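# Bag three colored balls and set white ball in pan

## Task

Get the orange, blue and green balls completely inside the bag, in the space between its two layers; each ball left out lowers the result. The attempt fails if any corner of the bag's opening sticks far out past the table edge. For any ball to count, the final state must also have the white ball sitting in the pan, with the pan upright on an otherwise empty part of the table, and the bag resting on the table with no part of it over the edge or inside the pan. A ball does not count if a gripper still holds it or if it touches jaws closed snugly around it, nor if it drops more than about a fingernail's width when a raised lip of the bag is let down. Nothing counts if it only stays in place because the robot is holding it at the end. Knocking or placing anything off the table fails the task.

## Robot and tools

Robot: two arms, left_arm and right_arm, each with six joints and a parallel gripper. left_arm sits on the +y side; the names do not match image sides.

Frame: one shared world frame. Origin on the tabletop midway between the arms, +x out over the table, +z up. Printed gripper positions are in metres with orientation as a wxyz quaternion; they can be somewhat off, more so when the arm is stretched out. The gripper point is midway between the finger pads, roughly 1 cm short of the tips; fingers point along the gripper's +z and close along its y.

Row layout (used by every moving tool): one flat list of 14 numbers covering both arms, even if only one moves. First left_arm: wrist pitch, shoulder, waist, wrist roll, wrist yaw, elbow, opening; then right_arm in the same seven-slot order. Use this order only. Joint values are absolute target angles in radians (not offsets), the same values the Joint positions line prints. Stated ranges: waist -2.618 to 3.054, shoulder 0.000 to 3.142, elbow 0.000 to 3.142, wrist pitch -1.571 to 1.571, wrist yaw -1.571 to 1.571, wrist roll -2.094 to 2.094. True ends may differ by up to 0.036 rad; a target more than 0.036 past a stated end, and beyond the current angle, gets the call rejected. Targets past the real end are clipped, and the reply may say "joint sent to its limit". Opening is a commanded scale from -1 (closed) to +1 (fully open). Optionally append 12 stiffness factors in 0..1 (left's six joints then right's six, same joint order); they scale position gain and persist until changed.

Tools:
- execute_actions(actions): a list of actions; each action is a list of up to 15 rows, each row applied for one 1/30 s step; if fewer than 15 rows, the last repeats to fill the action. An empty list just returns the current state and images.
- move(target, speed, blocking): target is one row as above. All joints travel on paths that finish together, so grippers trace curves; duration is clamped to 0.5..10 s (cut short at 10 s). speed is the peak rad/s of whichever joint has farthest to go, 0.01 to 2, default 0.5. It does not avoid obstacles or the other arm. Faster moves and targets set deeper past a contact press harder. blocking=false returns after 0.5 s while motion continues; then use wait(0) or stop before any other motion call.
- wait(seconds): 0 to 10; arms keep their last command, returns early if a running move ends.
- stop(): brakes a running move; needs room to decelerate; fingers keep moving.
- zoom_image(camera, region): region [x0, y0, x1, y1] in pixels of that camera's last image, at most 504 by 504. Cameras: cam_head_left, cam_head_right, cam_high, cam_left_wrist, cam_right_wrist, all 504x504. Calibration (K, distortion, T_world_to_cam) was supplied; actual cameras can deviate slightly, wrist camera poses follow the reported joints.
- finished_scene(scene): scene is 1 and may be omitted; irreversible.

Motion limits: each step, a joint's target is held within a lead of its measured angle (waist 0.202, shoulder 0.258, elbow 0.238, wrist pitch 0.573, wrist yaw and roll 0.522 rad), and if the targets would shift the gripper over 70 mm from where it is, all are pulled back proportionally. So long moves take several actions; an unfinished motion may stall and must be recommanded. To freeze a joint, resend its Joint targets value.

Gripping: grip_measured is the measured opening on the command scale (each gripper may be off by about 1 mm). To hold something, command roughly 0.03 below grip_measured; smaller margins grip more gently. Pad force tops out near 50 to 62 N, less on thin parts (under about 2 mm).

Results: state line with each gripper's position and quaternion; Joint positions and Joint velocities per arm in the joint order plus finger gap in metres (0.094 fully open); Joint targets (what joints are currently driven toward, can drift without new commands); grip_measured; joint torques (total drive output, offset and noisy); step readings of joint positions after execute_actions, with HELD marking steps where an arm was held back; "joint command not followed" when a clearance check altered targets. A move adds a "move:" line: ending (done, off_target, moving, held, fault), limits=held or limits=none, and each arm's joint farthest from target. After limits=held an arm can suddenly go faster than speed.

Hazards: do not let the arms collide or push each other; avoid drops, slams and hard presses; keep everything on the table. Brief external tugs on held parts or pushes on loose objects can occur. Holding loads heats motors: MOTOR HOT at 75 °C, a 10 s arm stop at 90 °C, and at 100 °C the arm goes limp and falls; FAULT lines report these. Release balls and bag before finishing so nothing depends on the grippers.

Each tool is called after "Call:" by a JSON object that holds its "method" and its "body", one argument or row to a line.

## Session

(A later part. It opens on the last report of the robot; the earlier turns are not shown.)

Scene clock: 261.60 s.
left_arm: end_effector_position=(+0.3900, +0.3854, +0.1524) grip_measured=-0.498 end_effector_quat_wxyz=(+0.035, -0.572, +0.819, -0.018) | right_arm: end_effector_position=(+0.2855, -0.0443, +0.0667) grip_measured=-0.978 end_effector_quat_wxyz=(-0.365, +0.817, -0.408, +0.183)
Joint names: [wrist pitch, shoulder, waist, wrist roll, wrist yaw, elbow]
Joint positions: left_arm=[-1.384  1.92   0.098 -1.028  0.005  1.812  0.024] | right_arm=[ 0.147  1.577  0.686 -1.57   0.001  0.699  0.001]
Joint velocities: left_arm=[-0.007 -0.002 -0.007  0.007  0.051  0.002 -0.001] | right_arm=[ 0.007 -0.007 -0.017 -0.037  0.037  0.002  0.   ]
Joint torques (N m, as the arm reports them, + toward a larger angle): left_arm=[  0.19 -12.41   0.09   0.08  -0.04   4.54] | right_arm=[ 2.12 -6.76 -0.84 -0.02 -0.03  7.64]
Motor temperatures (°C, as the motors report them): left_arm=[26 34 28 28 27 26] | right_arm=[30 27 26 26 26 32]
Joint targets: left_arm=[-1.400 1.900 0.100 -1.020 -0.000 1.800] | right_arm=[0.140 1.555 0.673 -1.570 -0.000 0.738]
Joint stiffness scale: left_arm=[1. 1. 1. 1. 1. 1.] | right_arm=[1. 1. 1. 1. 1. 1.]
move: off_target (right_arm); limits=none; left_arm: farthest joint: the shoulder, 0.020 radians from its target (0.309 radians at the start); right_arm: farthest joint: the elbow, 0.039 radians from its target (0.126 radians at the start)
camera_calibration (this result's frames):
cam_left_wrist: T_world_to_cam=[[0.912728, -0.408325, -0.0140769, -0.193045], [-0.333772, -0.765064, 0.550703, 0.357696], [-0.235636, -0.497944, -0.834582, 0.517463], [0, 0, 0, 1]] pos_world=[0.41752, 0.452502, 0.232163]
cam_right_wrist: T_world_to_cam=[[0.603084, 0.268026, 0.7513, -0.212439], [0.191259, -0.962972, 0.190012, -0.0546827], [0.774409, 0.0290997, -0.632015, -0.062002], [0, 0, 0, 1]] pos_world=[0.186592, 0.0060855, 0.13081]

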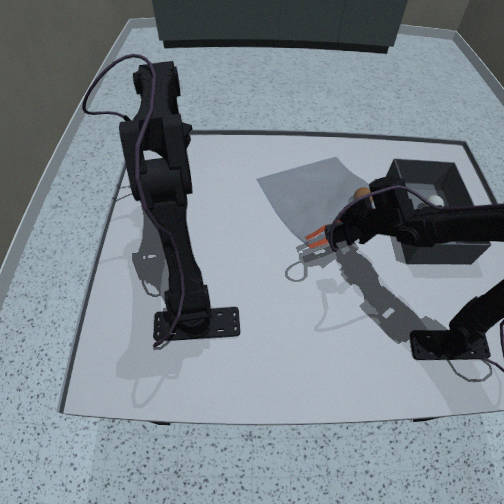

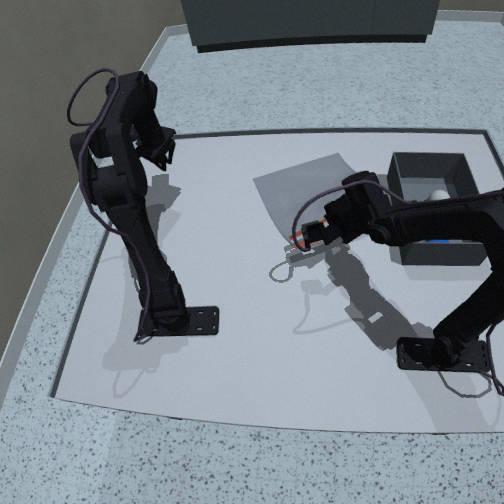

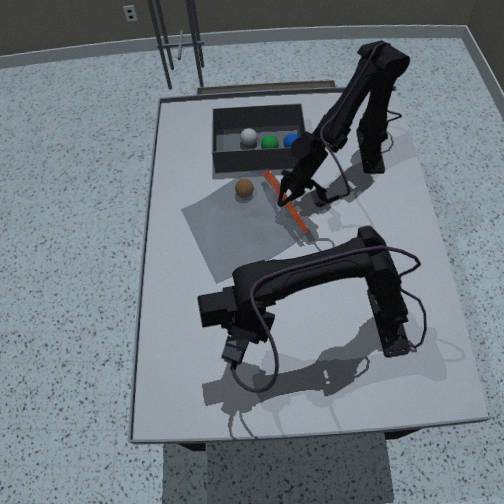

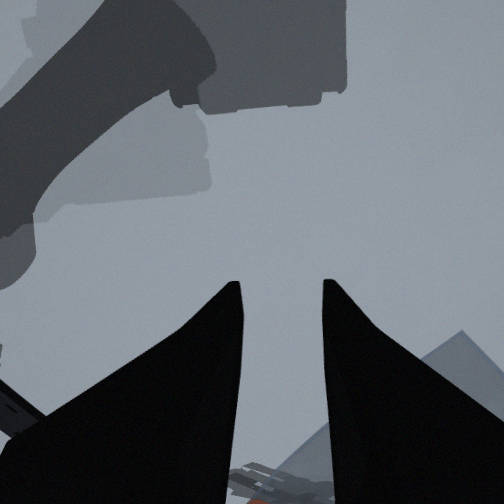

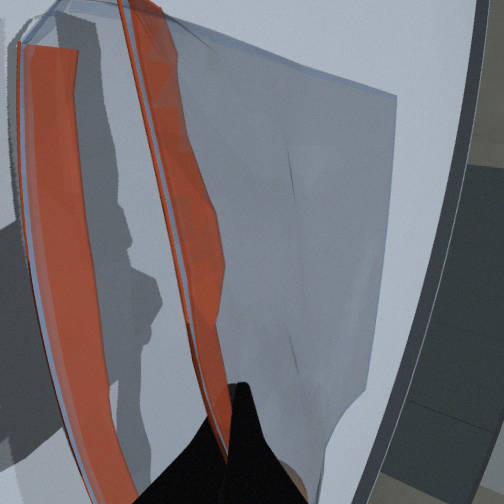

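Opens nicely. Swing the bag off the ball.

Call:
{"method": "move", "body": {
  "target": [-1.4,1.9,0.1,-1.02,0,1.8,-0.5, 0.14,1.555,0.96,-1.57,0,0.738,-1],
  "speed": 0.12
}}

Scene clock: 267.07 s.
left_arm: end_effector_position=(+0.3900, +0.3854, +0.1524) grip_measured=-0.498 end_effector_quat_wxyz=(+0.035, -0.572, +0.819, -0.018) | right_arm: end_effector_position=(+0.2101, +0.0321, +0.0666) grip_measured=-0.978 end_effector_quat_wxyz=(-0.385, +0.863, -0.298, +0.133)
Joint names: [wrist pitch, shoulder, waist, wrist roll, wrist yaw, elbow]
Joint positions: left_arm=[-1.384  1.92   0.098 -1.028  0.005  1.812  0.024] | right_arm=[ 0.147  1.577  0.949 -1.57   0.002  0.699  0.001]
Joint velocities: left_arm=[ 0.007  0.007  0.002 -0.007 -0.037  0.007 -0.   ] | right_arm=[-0.066  0.007 -0.012  0.037  0.022 -0.027  0.002]
Joint torques (N m, as the arm reports them, + toward a larger angle): left_arm=[  0.18 -12.49   0.07   0.07  -0.03   4.55] | right_arm=[ 2.12 -6.77  0.85 -0.02 -0.02  7.63]
Motor temperatures (°C, as the motors report them): left_arm=[26 33 28 28 27 26] | right_arm=[30 27 26 26 26 32]
Joint targets: left_arm=[-1.400 1.900 0.100 -1.020 -0.000 1.800] | right_arm=[0.140 1.555 0.960 -1.570 0.000 0.738]
Joint stiffness scale: left_arm=[1. 1. 1. 1. 1. 1.] | right_arm=[1. 1. 1. 1. 1. 1.]
move: off_target (right_arm); limits=none; left_arm: farthest joint: the shoulder, 0.020 radians from its target (0.020 radians at the start); right_arm: farthest joint: the elbow, 0.039 radians from its target (0.039 radians at the start)
camera_calibration (this result's frames):
cam_left_wrist: T_world_to_cam=[[0.912728, -0.408325, -0.0140769, -0.193045], [-0.333772, -0.765064, 0.550703, 0.357696], [-0.235636, -0.497944, -0.834582, 0.517463], [0, 0, 0, 1]] pos_world=[0.41752, 0.452502, 0.232163]
cam_right_wrist: T_world_to_cam=[[0.512719, 0.415908, 0.751093, -0.173157], [0.434983, -0.880078, 0.1904, -0.0205242], [0.740209, 0.229091, -0.632145, -0.00511272], [0, 0, 0, 1]] pos_world=[0.101493, 0.0551256, 0.130733]

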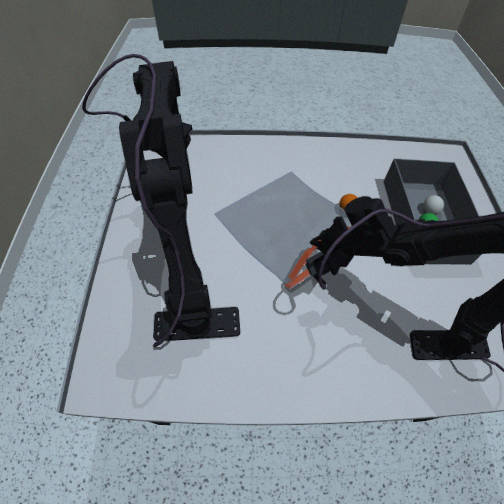

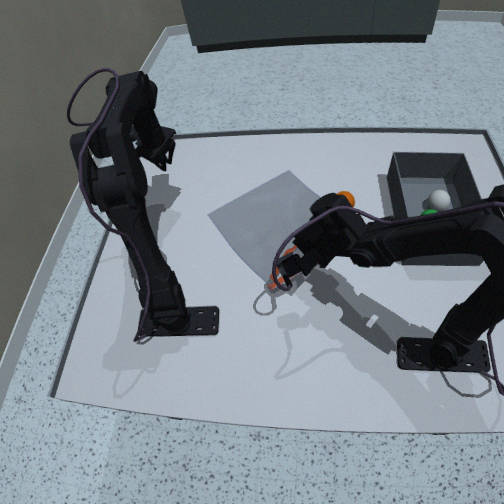

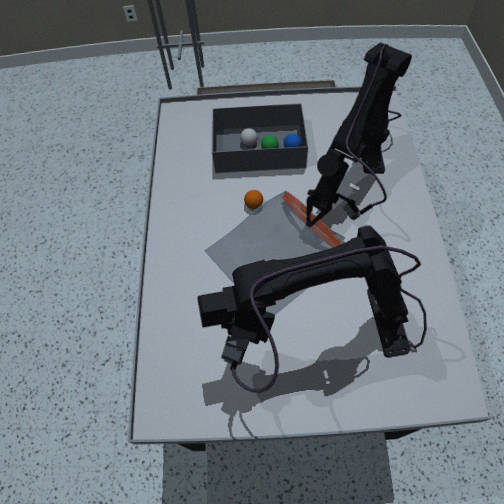

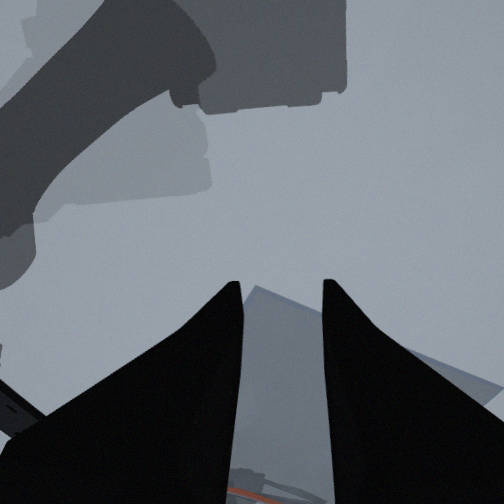

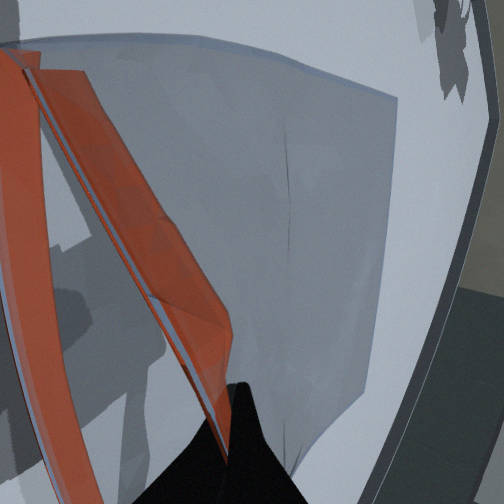

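Call:
{"method": "move", "body": {
  "target": [-1.56,2.09,-0.75,-0.2,0,1.97,0.2, 0.14,1.555,1.13,-1.57,0,0.738,-1],
  "speed": 0.4
}}

Call:
{"method": "move", "body": {
  "target": [-1.56,2.09,-1.1,-0.2,0,1.97,0.2, 0.14,1.555,1.13,-1.57,0,0.738,-1],
  "speed": 0.2
}}

Scene clock: 297.67 s.
left_arm: end_effector_position=(+0.3116, +0.0856, +0.1254) grip_measured=+0.197 end_effector_quat_wxyz=(-0.054, +0.222, +0.973, +0.023) | right_arm: end_effector_position=(+0.1519, +0.0698, +0.0666) grip_measured=-0.978 end_effector_quat_wxyz=(-0.395, +0.885, -0.224, +0.100)
Joint names: [wrist pitch, shoulder, waist, wrist roll, wrist yaw, elbow]
Joint positions: left_arm=[-1.544  2.088 -0.751 -0.21   0.005  1.943  0.056] | right_arm=[ 0.146  1.577  1.119 -1.57   0.002  0.699  0.001]
Joint velocities: left_arm=[-0.051  0.017 -0.002 -0.051  0.051 -0.012  0.   ] | right_arm=[-0.022 -0.002  0.002 -0.007  0.007 -0.012 -0.   ]
Joint torques (N m, as the arm reports them, + toward a larger angle): left_arm=[ -0.17 -11.66   0.04   0.11  -0.02   7.26] | right_arm=[ 2.12 -6.76  0.82 -0.02 -0.03  7.63]
Motor temperatures (°C, as the motors report them): left_arm=[26 33 28 28 27 26] | right_arm=[31 28 26 26 26 32]
Joint targets: left_arm=[-1.560 2.090 -0.750 -0.200 0.000 1.970] | right_arm=[0.140 1.555 1.130 -1.570 0.000 0.738]
Joint stiffness scale: left_arm=[1. 1. 1. 1. 1. 1.] | right_arm=[1. 1. 1. 1. 1. 1.]
move: off_target (left_arm, right_arm); limits=none; left_arm: farthest joint: the elbow, 0.027 radians from its target (0.158 radians at the start); right_arm: farthest joint: the elbow, 0.039 radians from its target (0.039 radians at the start)
camera_calibration (this result's frames):
cam_left_wrist: T_world_to_cam=[[-0.502278, -0.859676, -0.0931307, 0.245212], [-0.667801, 0.317226, 0.673357, 0.113123], [-0.549326, 0.400405, -0.733428, 0.335338], [0, 0, 0, 1]] pos_world=[0.382918, 0.040646, 0.192611]
cam_right_wrist: T_world_to_cam=[[0.435192, 0.496769, 0.750885, -0.15284], [0.577179, -0.794018, 0.190787, 0.01036], [0.690993, 0.350366, -0.632275, 0.0282573], [0, 0, 0, 1]] pos_world=[0.0410097, 0.0742519, 0.130655]

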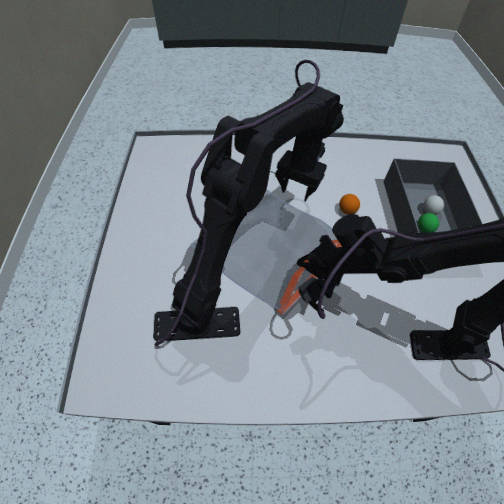

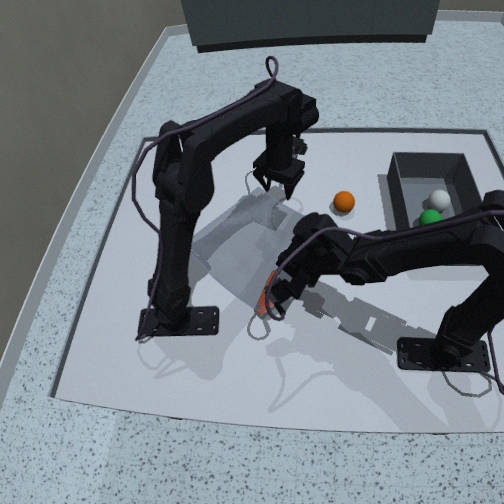

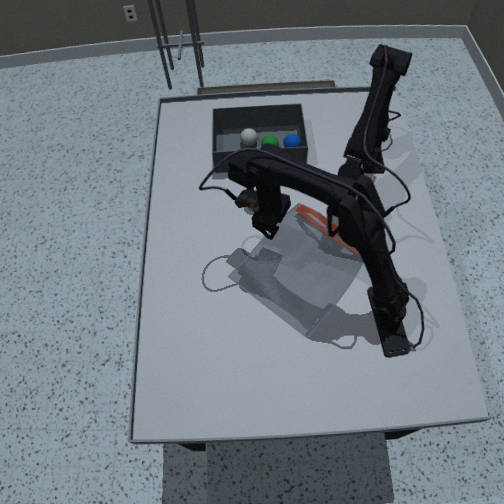

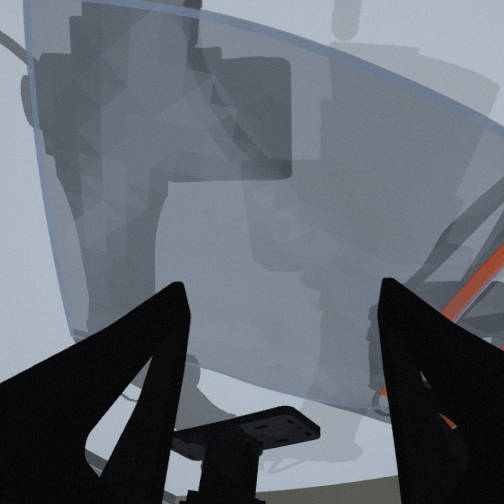

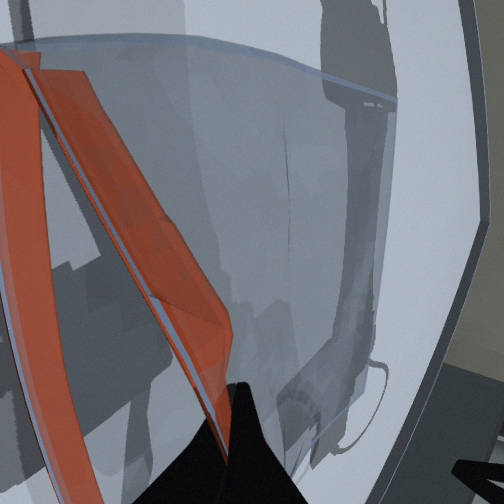

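Scene clock: 299.77 s.
left_arm: end_effector_position=(+0.2177, -0.0003, +0.1254) grip_measured=+0.197 end_effector_quat_wxyz=(-0.050, +0.385, +0.921, +0.032) | right_arm: end_effector_position=(+0.1519, +0.0698, +0.0666) grip_measured=-0.978 end_effector_quat_wxyz=(-0.395, +0.885, -0.224, +0.100)
Joint names: [wrist pitch, shoulder, waist, wrist roll, wrist yaw, elbow]
Joint positions: left_arm=[-1.544  2.088 -1.095 -0.209  0.005  1.943  0.056] | right_arm=[ 0.146  1.577  1.119 -1.57   0.002  0.699  0.001]
Joint velocities: left_arm=[-0.095  0.002  0.007  0.007 -0.081  0.017  0.001] | right_arm=[-0.022  0.017  0.017  0.007 -0.007  0.002 -0.   ]
Joint torques (N m, as the arm reports them, + toward a larger angle): left_arm=[ -0.18 -11.68  -0.33   0.09  -0.03   7.27] | right_arm=[ 2.12 -6.77  0.82 -0.02 -0.03  7.63]
Motor temperatures (°C, as the motors report them): left_arm=[26 33 28 28 27 26] | right_arm=[31 28 26 26 26 32]
Joint targets: left_arm=[-1.560 2.090 -1.100 -0.200 0.000 1.970] | right_arm=[0.140 1.555 1.130 -1.570 -0.000 0.738]
Joint stiffness scale: left_arm=[1. 1. 1. 1. 1. 1.] | right_arm=[1. 1. 1. 1. 1. 1.]
move: off_target (left_arm, right_arm); limits=none; left_arm: farthest joint: the elbow, 0.027 radians from its target (0.027 radians at the start); right_arm: farthest joint: the elbow, 0.039 radians from its target (0.039 radians at the start)
camera_calibration (this result's frames):
cam_left_wrist: T_world_to_cam=[[-0.763087, -0.639563, -0.0930418, 0.180987], [-0.521396, 0.524138, 0.673369, 0.04586], [-0.381895, 0.562351, -0.733429, 0.281762], [0, 0, 0, 1]] pos_world=[0.269623, -0.0667337, 0.192611]
cam_right_wrist: T_world_to_cam=[[0.435192, 0.496769, 0.750885, -0.15284], [0.577179, -0.794018, 0.190787, 0.01036], [0.690993, 0.350366, -0.632275, 0.0282573], [0, 0, 0, 1]] pos_world=[0.0410097, 0.0742519, 0.130655]

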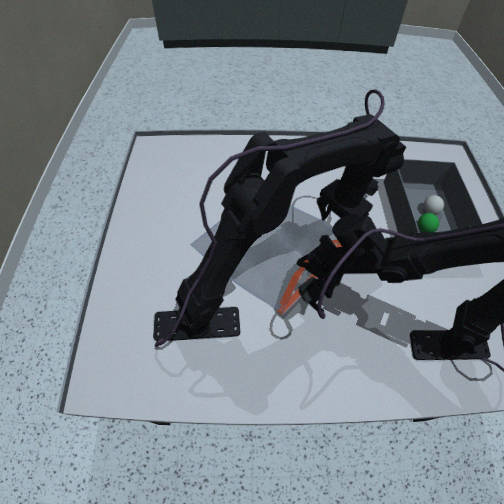

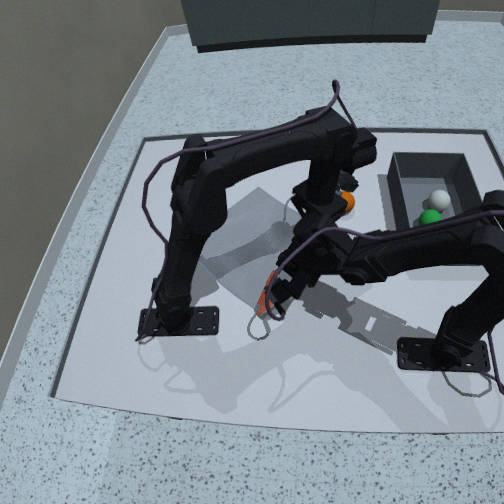

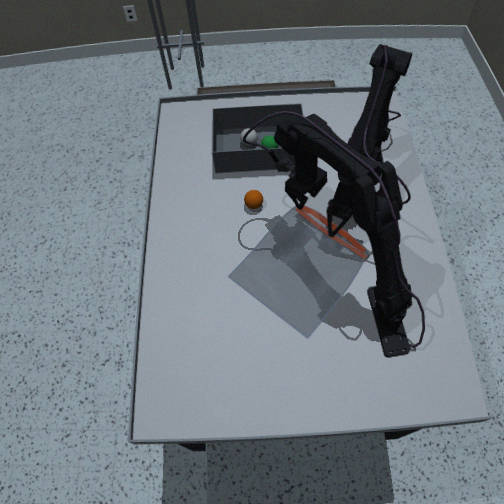

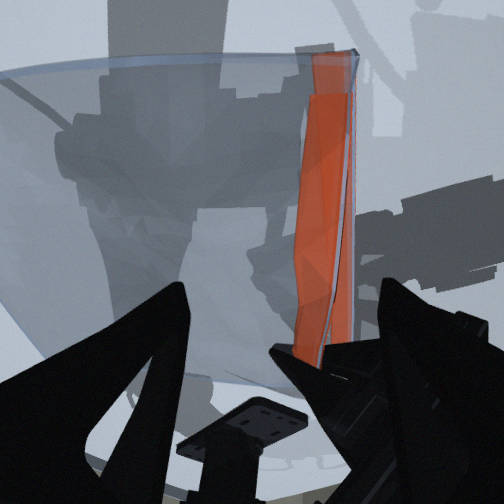

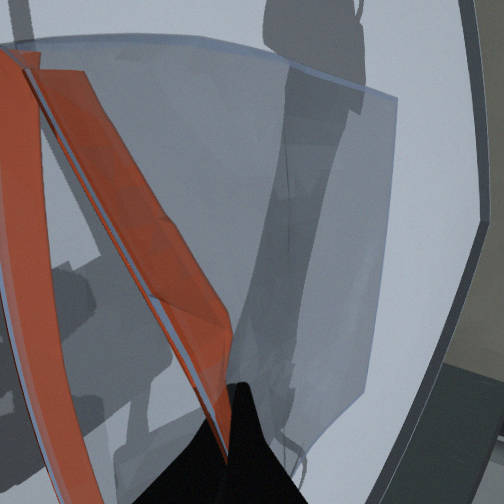

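Call:
{"method": "move", "body": {
  "target": [-1.56,2.175,-1.15,-0.2,0,1.85,0.2, 0.14,1.555,1.13,-1.57,0,0.738,-1],
  "speed": 0.1
}}

Scene clock: 305.60 s.
left_arm: end_effector_position=(+0.1925, +0.0099, +0.0783) grip_measured=+0.197 end_effector_quat_wxyz=(-0.118, +0.402, +0.904, +0.083) | right_arm: end_effector_position=(+0.1519, +0.0698, +0.0666) grip_measured=-0.978 end_effector_quat_wxyz=(-0.395, +0.885, -0.224, +0.100)
Joint names: [wrist pitch, shoulder, waist, wrist roll, wrist yaw, elbow]
Joint positions: left_arm=[-1.544  2.177 -1.14  -0.209  0.005  1.859  0.056] | right_arm=[ 0.146  1.577  1.119 -1.57   0.002  0.699  0.001]
Joint velocities: left_arm=[-0.037  0.002 -0.002 -0.037 -0.022  0.002  0.   ] | right_arm=[-0.022  0.007 -0.002 -0.066 -0.037  0.022  0.   ]
Joint torques (N m, as the arm reports them, + toward a larger angle): left_arm=[ -0.49 -12.48  -0.7    0.09  -0.04   4.34] | right_arm=[ 2.12 -6.77  0.81 -0.02 -0.03  7.64]
Motor temperatures (°C, as the motors report them): left_arm=[26 33 28 28 27 27] | right_arm=[31 28 26 26 26 33]
Joint targets: left_arm=[-1.560 2.175 -1.150 -0.200 0.000 1.850] | right_arm=[0.140 1.555 1.130 -1.570 0.000 0.738]
Joint stiffness scale: left_arm=[1. 1. 1. 1. 1. 1.] | right_arm=[1. 1. 1. 1. 1. 1.]
move: off_target (right_arm); limits=none; left_arm: farthest joint: the wrist pitch, 0.016 radians from its target (0.016 radians at the start); right_arm: farthest joint: the elbow, 0.039 radians from its target (0.039 radians at the start)
camera_calibration (this result's frames):
cam_left_wrist: T_world_to_cam=[[-0.800048, -0.589073, -0.113653, 0.172098], [-0.433998, 0.437485, 0.787561, 0.0341942], [-0.41421, 0.679412, -0.605665, 0.226874], [0, 0, 0, 1]] pos_world=[0.2465, -0.067722, 0.130039]
cam_right_wrist: T_world_to_cam=[[0.435192, 0.496769, 0.750885, -0.15284], [0.577179, -0.794018, 0.190787, 0.01036], [0.690993, 0.350366, -0.632275, 0.0282573], [0, 0, 0, 1]] pos_world=[0.0410097, 0.0742519, 0.130655]

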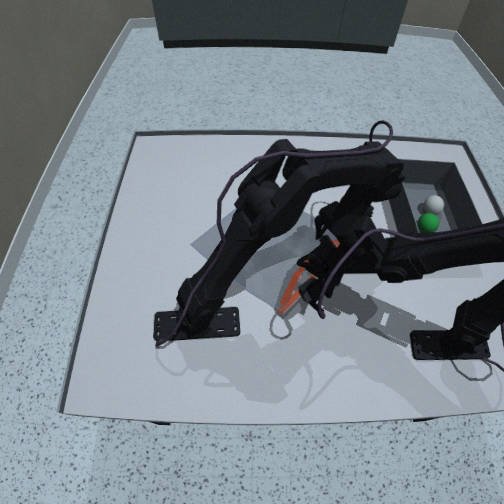

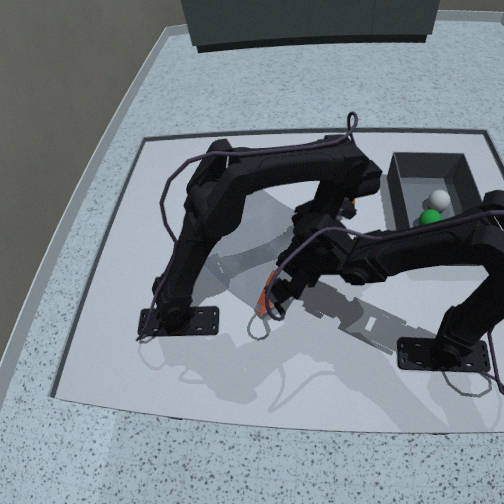

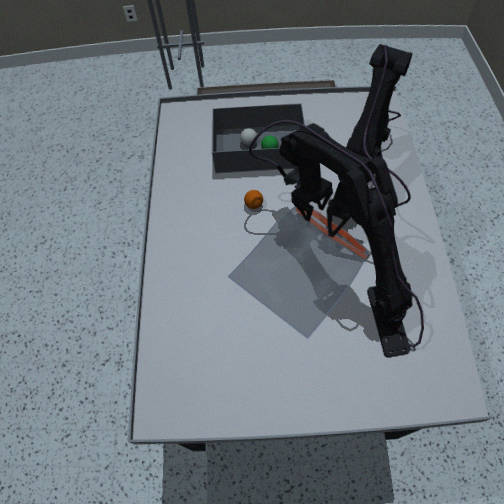

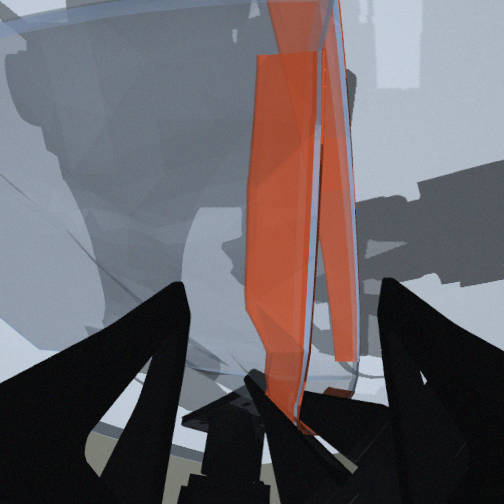

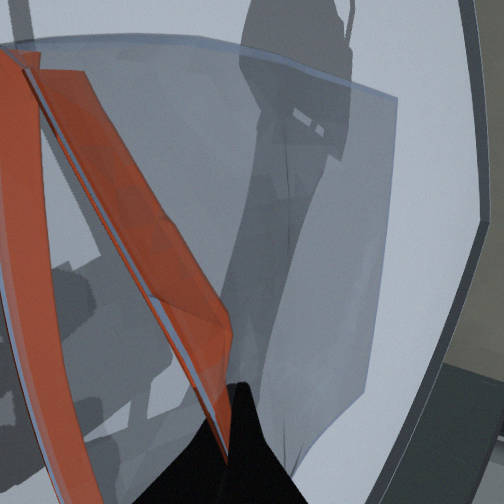

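Good. Continue down so tips go below the lip.

Call:
{"method": "move", "body": {
  "target": [-1.56,2.235,-1.15,-0.2,0,1.78,0.2, 0.14,1.555,1.13,-1.57,0,0.738,-1],
  "speed": 0.07
}}

Scene clock: 309.37 s.
left_arm: end_effector_position=(+0.1844, +0.0243, +0.0514) grip_measured=+0.197 end_effector_quat_wxyz=(-0.158, +0.399, +0.896, +0.113) | right_arm: end_effector_position=(+0.1431, +0.0734, +0.0655) grip_measured=-0.978 end_effector_quat_wxyz=(-0.395, +0.889, -0.214, +0.088)
Joint names: [wrist pitch, shoulder, waist, wrist roll, wrist yaw, elbow]
Joint positions: left_arm=[-1.536  2.228 -1.14  -0.209  0.003  1.801  0.056] | right_arm=[ 0.141  1.577  1.132 -1.57  -0.019  0.699  0.001]
Joint velocities: left_arm=[-0.051 -0.007  0.002  0.022  0.007 -0.022  0.   ] | right_arm=[ 0.007 -0.017  0.007 -0.095  0.007 -0.007  0.001]
Joint torques (N m, as the arm reports them, + toward a larger angle): left_arm=[ -0.75 -11.79  -0.71   0.11  -0.03   3.18] | right_arm=[ 2.18 -6.75 -0.12 -0.02  0.15  7.63]
Motor temperatures (°C, as the motors report them): left_arm=[26 33 28 28 27 26] | right_arm=[31 28 26 26 26 33]
Joint targets: left_arm=[-1.560 2.235 -1.150 -0.200 -0.000 1.780] | right_arm=[0.140 1.555 1.130 -1.570 -0.000 0.738]
Joint stiffness scale: left_arm=[1. 1. 1. 1. 1. 1.] | right_arm=[1. 1. 1. 1. 1. 1.]
move: off_target (left_arm, right_arm); limits=none; left_arm: farthest joint: the wrist pitch, 0.024 radians from its target (0.016 radians at the start); right_arm: farthest joint: the elbow, 0.039 radians from its target (0.039 radians at the start)
camera_calibration (this result's frames):
cam_left_wrist: T_world_to_cam=[[-0.806273, -0.578055, -0.125606, 0.172622], [-0.393386, 0.365378, 0.843651, 0.036949], [-0.441783, 0.729624, -0.521993, 0.197052], [0, 0, 0, 1]] pos_world=[0.24077, -0.0574894, 0.0933701]
cam_right_wrist: T_world_to_cam=[[0.431781, 0.508379, 0.745061, -0.149958], [0.603271, -0.776851, 0.18046, 0.0141066], [0.670544, 0.371554, -0.64212, 0.0344737], [0, 0, 0, 1]] pos_world=[0.033123, 0.0743856, 0.131319]

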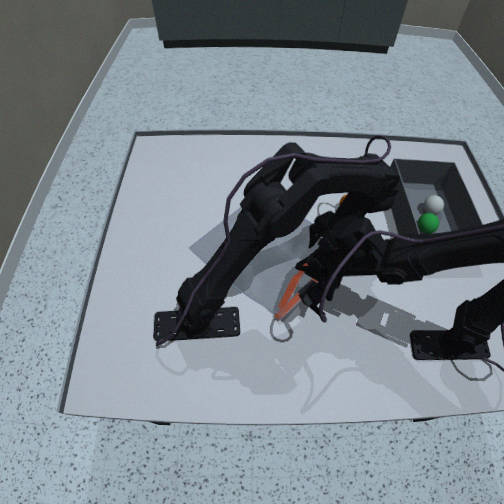

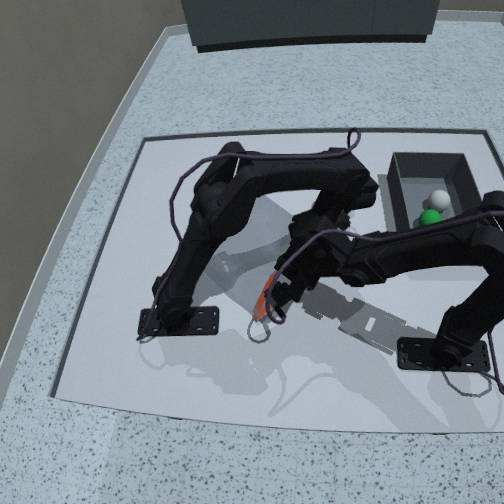

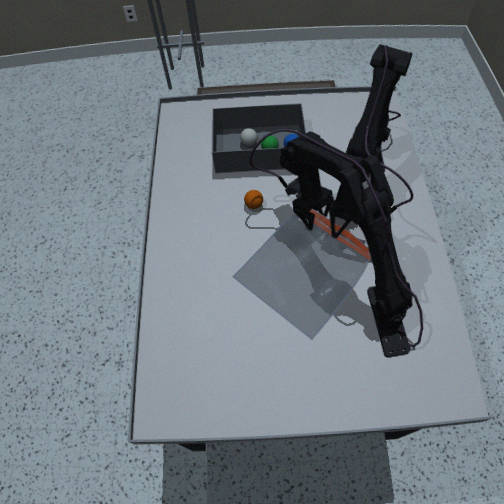

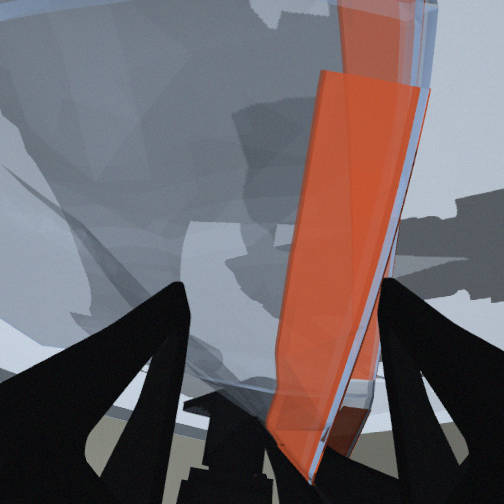

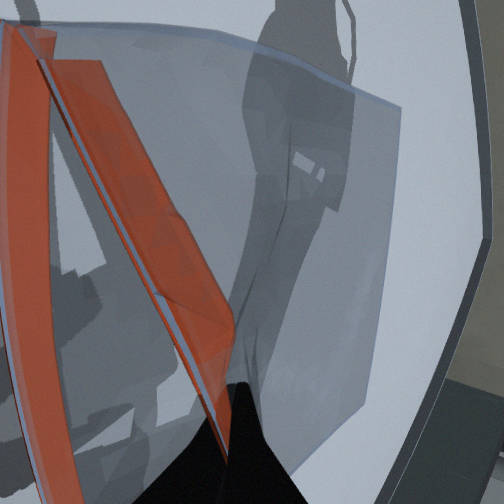

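Call:
{"method": "execute_actions", "body": {
  "actions": [
    [[-1.55,2.228,-1.15,-0.2,0,1.805,-0.1, 0.14,1.555,1.14,-1.57,-0.02,0.738,-1]],
    [[-1.55,2.228,-1.15,-0.2,0,1.805,-0.4, 0.14,1.555,1.14,-1.57,-0.02,0.738,-1]]
  ]
}}

Scene clock: 314.70 s.
left_arm: end_effector_position=(+0.1843, +0.0245, +0.0515) grip_measured=-0.397 end_effector_quat_wxyz=(-0.159, +0.399, +0.896, +0.114) | right_arm: end_effector_position=(+0.1429, +0.0735, +0.0655) grip_measured=-0.978 end_effector_quat_wxyz=(-0.396, +0.889, -0.213, +0.087)
Joint names: [wrist pitch, shoulder, waist, wrist roll, wrist yaw, elbow]
Joint positions: left_arm=[-1.537  2.228 -1.14  -0.209  0.003  1.801  0.028] | right_arm=[ 0.141  1.577  1.133 -1.57  -0.02   0.699  0.001]
Joint velocities: left_arm=[-0.037 -0.017  0.012  0.051 -0.066 -0.002  0.001] | right_arm=[-0.066 -0.012 -0.012  0.037 -0.051 -0.002 -0.001]
Joint torques (N m, as the arm reports them, + toward a larger angle): left_arm=[ -0.65 -12.48  -0.68   0.1   -0.01   5.11] | right_arm=[ 2.18 -6.77  0.53 -0.02 -0.02  7.62]
Motor temperatures (°C, as the motors report them): left_arm=[26 33 28 28 27 26] | right_arm=[31 28 26 26 26 33]
Joint targets: left_arm=[-1.550 2.228 -1.150 -0.200 0.000 1.805] | right_arm=[0.140 1.555 1.140 -1.570 -0.020 0.738]
Joint stiffness scale: left_arm=[1. 1. 1. 1. 1. 1.] | right_arm=[1. 1. 1. 1. 1. 1.]
Step readings (joint positions; steps 1 to 15: 1st action; 16 to 30: 2nd action):
0: left_arm=[-1.536 2.228 -1.140 -0.209 0.003 1.801] | right_arm=[0.141 1.577 1.132 -1.570 -0.019 0.699]
1: left_arm=[-1.536 2.228 -1.140 -0.209 0.003 1.801] | right_arm=[0.141 1.577 1.133 -1.570 -0.020 0.699]
2: left_arm=[-1.537 2.228 -1.140 -0.209 0.003 1.801] | right_arm=[0.141 1.577 1.133 -1.570 -0.020 0.699]
4: left_arm=[-1.537 2.228 -1.140 -0.209 0.003 1.801] | right_arm=[0.141 1.577 1.133 -1.570 -0.020 0.699]
8: left_arm=[-1.537 2.228 -1.140 -0.209 0.003 1.801] | right_arm=[0.141 1.577 1.133 -1.570 -0.020 0.699]
15: left_arm=[-1.537 2.228 -1.140 -0.209 0.003 1.801] | right_arm=[0.141 1.577 1.133 -1.570 -0.020 0.699]
16: left_arm=[-1.537 2.228 -1.140 -0.209 0.003 1.801] | right_arm=[0.141 1.577 1.133 -1.570 -0.020 0.699]
17: left_arm=[-1.537 2.228 -1.140 -0.209 0.003 1.801] | right_arm=[0.141 1.577 1.133 -1.570 -0.020 0.699]
19: left_arm=[-1.537 2.228 -1.140 -0.209 0.003 1.801] | right_arm=[0.141 1.577 1.133 -1.570 -0.020 0.699]
23: left_arm=[-1.537 2.228 -1.140 -0.209 0.003 1.801] | right_arm=[0.141 1.577 1.133 -1.570 -0.020 0.699]
30: Joint positions above
camera_calibration (this result's frames):
cam_left_wrist: T_world_to_cam=[[-0.806564, -0.577655, -0.125573, 0.172703], [-0.392668, 0.364743, 0.84426, 0.036574], [-0.441889, 0.730258, -0.521015, 0.196839], [0, 0, 0, 1]] pos_world=[0.240639, -0.0573201, 0.0933648]
cam_right_wrist: T_world_to_cam=[[0.431613, 0.508578, 0.745023, -0.149912], [0.603828, -0.776472, 0.180231, 0.0142128], [0.670151, 0.372075, -0.642229, 0.0345958], [0, 0, 0, 1]] pos_world=[0.0329375, 0.0744056, 0.131345]

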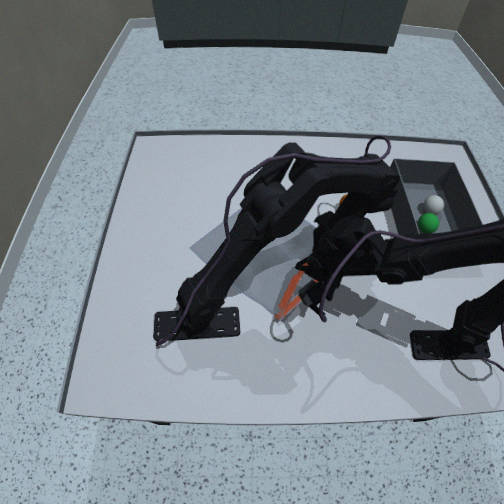

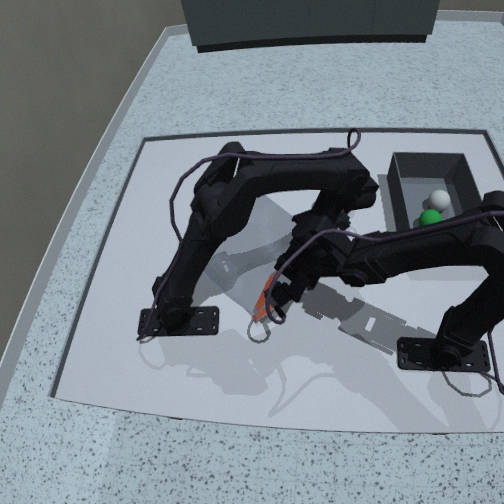

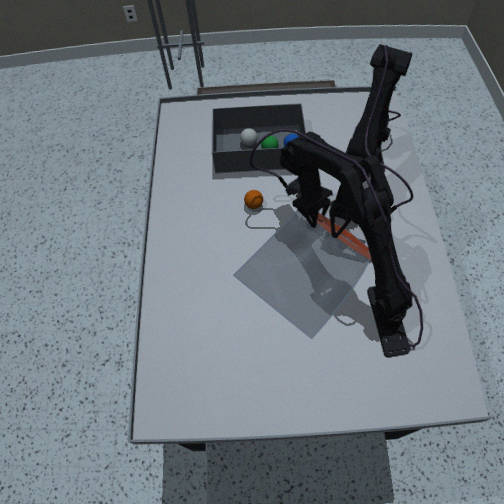

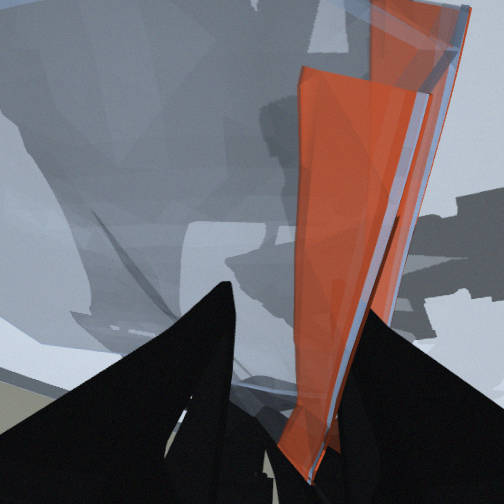

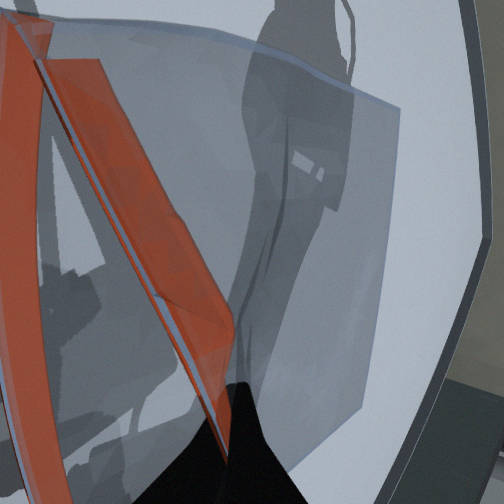

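Outer finger is under the lip. Close fully.

Call:
{"method": "execute_actions", "body": {
  "actions": [
    [[-1.55,2.228,-1.15,-0.2,0,1.805,-0.7, 0.14,1.555,1.14,-1.57,-0.02,0.738,-1]],
    [[-1.55,2.228,-1.15,-0.2,0,1.805,-1, 0.14,1.555,1.14,-1.57,-0.02,0.738,-1]]
  ]
}}

Scene clock: 319.10 s.
left_arm: end_effector_position=(+0.1843, +0.0245, +0.0515) grip_measured=-0.985 end_effector_quat_wxyz=(-0.159, +0.399, +0.896, +0.114) | right_arm: end_effector_position=(+0.1429, +0.0735, +0.0655) grip_measured=-0.978 end_effector_quat_wxyz=(-0.396, +0.889, -0.213, +0.087)
Joint names: [wrist pitch, shoulder, waist, wrist roll, wrist yaw, elbow]
Joint positions: left_arm=[-1.537  2.228 -1.14  -0.209  0.003  1.801  0.001] | right_arm=[ 0.141  1.577  1.133 -1.57  -0.02   0.699  0.001]
Joint velocities: left_arm=[ 0.051 -0.022 -0.002 -0.007 -0.022  0.017 -0.001] | right_arm=[-0.022  0.012 -0.007 -0.022  0.007 -0.002 -0.   ]
Joint torques (N m, as the arm reports them, + toward a larger angle): left_arm=[ -0.66 -12.52  -0.68   0.09   0.     5.1 ] | right_arm=[ 2.18 -6.77  0.53 -0.02 -0.03  7.64]
Motor temperatures (°C, as the motors report them): left_arm=[26 33 28 28 27 26] | right_arm=[31 28 26 26 26 33]
Joint targets: left_arm=[-1.550 2.228 -1.150 -0.200 -0.000 1.805] | right_arm=[0.140 1.555 1.140 -1.570 -0.020 0.738]
Joint stiffness scale: left_arm=[1. 1. 1. 1. 1. 1.] | right_arm=[1. 1. 1. 1. 1. 1.]
Step readings (joint positions; steps 1 to 15: 1st action; 16 to 30: 2nd action):
0: left_arm=[-1.537 2.228 -1.140 -0.209 0.003 1.801] | right_arm=[0.141 1.577 1.133 -1.570 -0.020 0.699]
1: left_arm=[-1.537 2.228 -1.140 -0.209 0.003 1.801] | right_arm=[0.141 1.577 1.133 -1.570 -0.020 0.699]
2: left_arm=[-1.537 2.228 -1.140 -0.209 0.003 1.801] | right_arm=[0.141 1.577 1.133 -1.570 -0.020 0.699]
4: left_arm=[-1.537 2.228 -1.140 -0.209 0.003 1.801] | right_arm=[0.141 1.577 1.133 -1.570 -0.020 0.699]
8: left_arm=[-1.537 2.228 -1.140 -0.209 0.003 1.801] | right_arm=[0.141 1.577 1.133 -1.570 -0.020 0.699]
15: left_arm=[-1.537 2.228 -1.140 -0.209 0.003 1.801] | right_arm=[0.141 1.577 1.133 -1.570 -0.020 0.699]
16: left_arm=[-1.537 2.228 -1.140 -0.209 0.003 1.801] | right_arm=[0.141 1.577 1.133 -1.570 -0.020 0.699]
17: left_arm=[-1.537 2.228 -1.140 -0.209 0.003 1.801] | right_arm=[0.141 1.577 1.133 -1.570 -0.020 0.699]
19: left_arm=[-1.537 2.228 -1.140 -0.209 0.003 1.801] | right_arm=[0.141 1.577 1.133 -1.570 -0.020 0.699]
23: left_arm=[-1.537 2.228 -1.140 -0.209 0.003 1.801] | right_arm=[0.141 1.577 1.133 -1.570 -0.020 0.699]
30: Joint positions above
camera_calibration (this result's frames):
cam_left_wrist: T_world_to_cam=[[-0.806784, -0.57738, -0.125428, 0.17273], [-0.392433, 0.364943, 0.844282, 0.0365246], [-0.441698, 0.730375, -0.521013, 0.1968], [0, 0, 0, 1]] pos_world=[0.240615, -0.0573369, 0.0933638]
cam_right_wrist: T_world_to_cam=[[0.431613, 0.508578, 0.745023, -0.149912], [0.603828, -0.776472, 0.180231, 0.0142128], [0.670151, 0.372075, -0.642229, 0.0345958], [0, 0, 0, 1]] pos_world=[0.0329375, 0.0744056, 0.131345]

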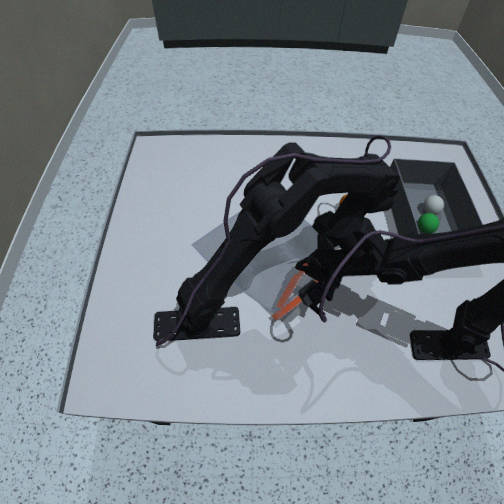

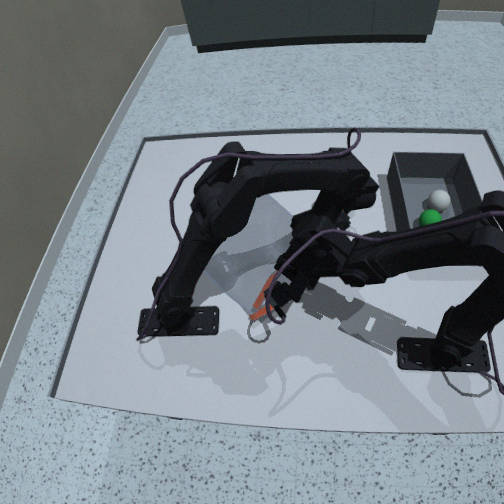

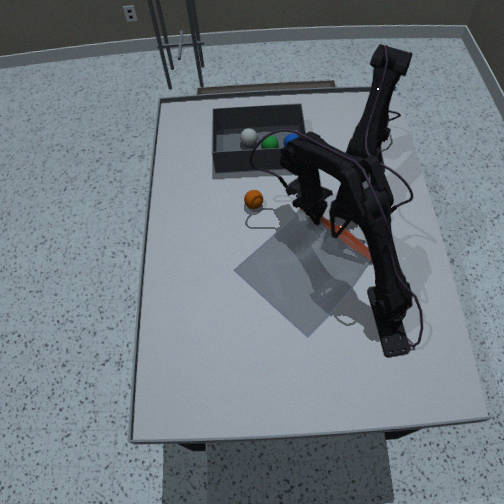

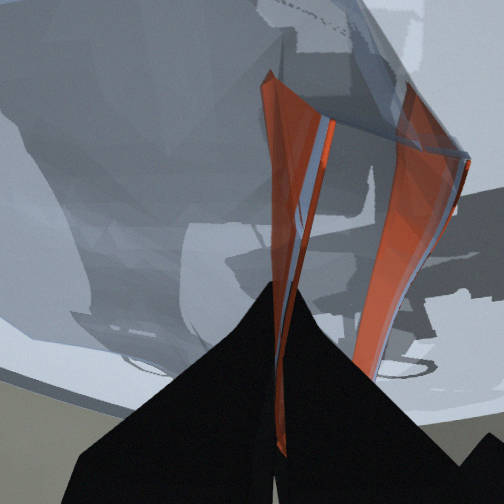

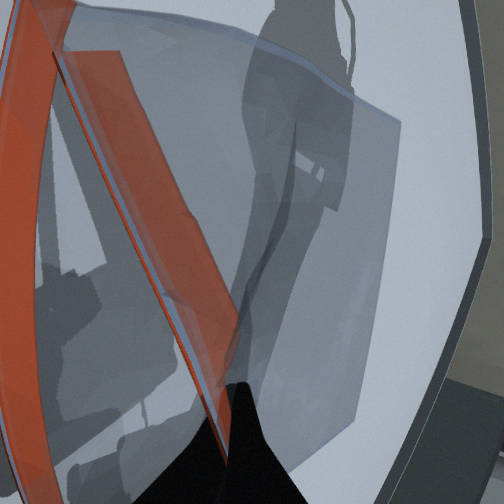

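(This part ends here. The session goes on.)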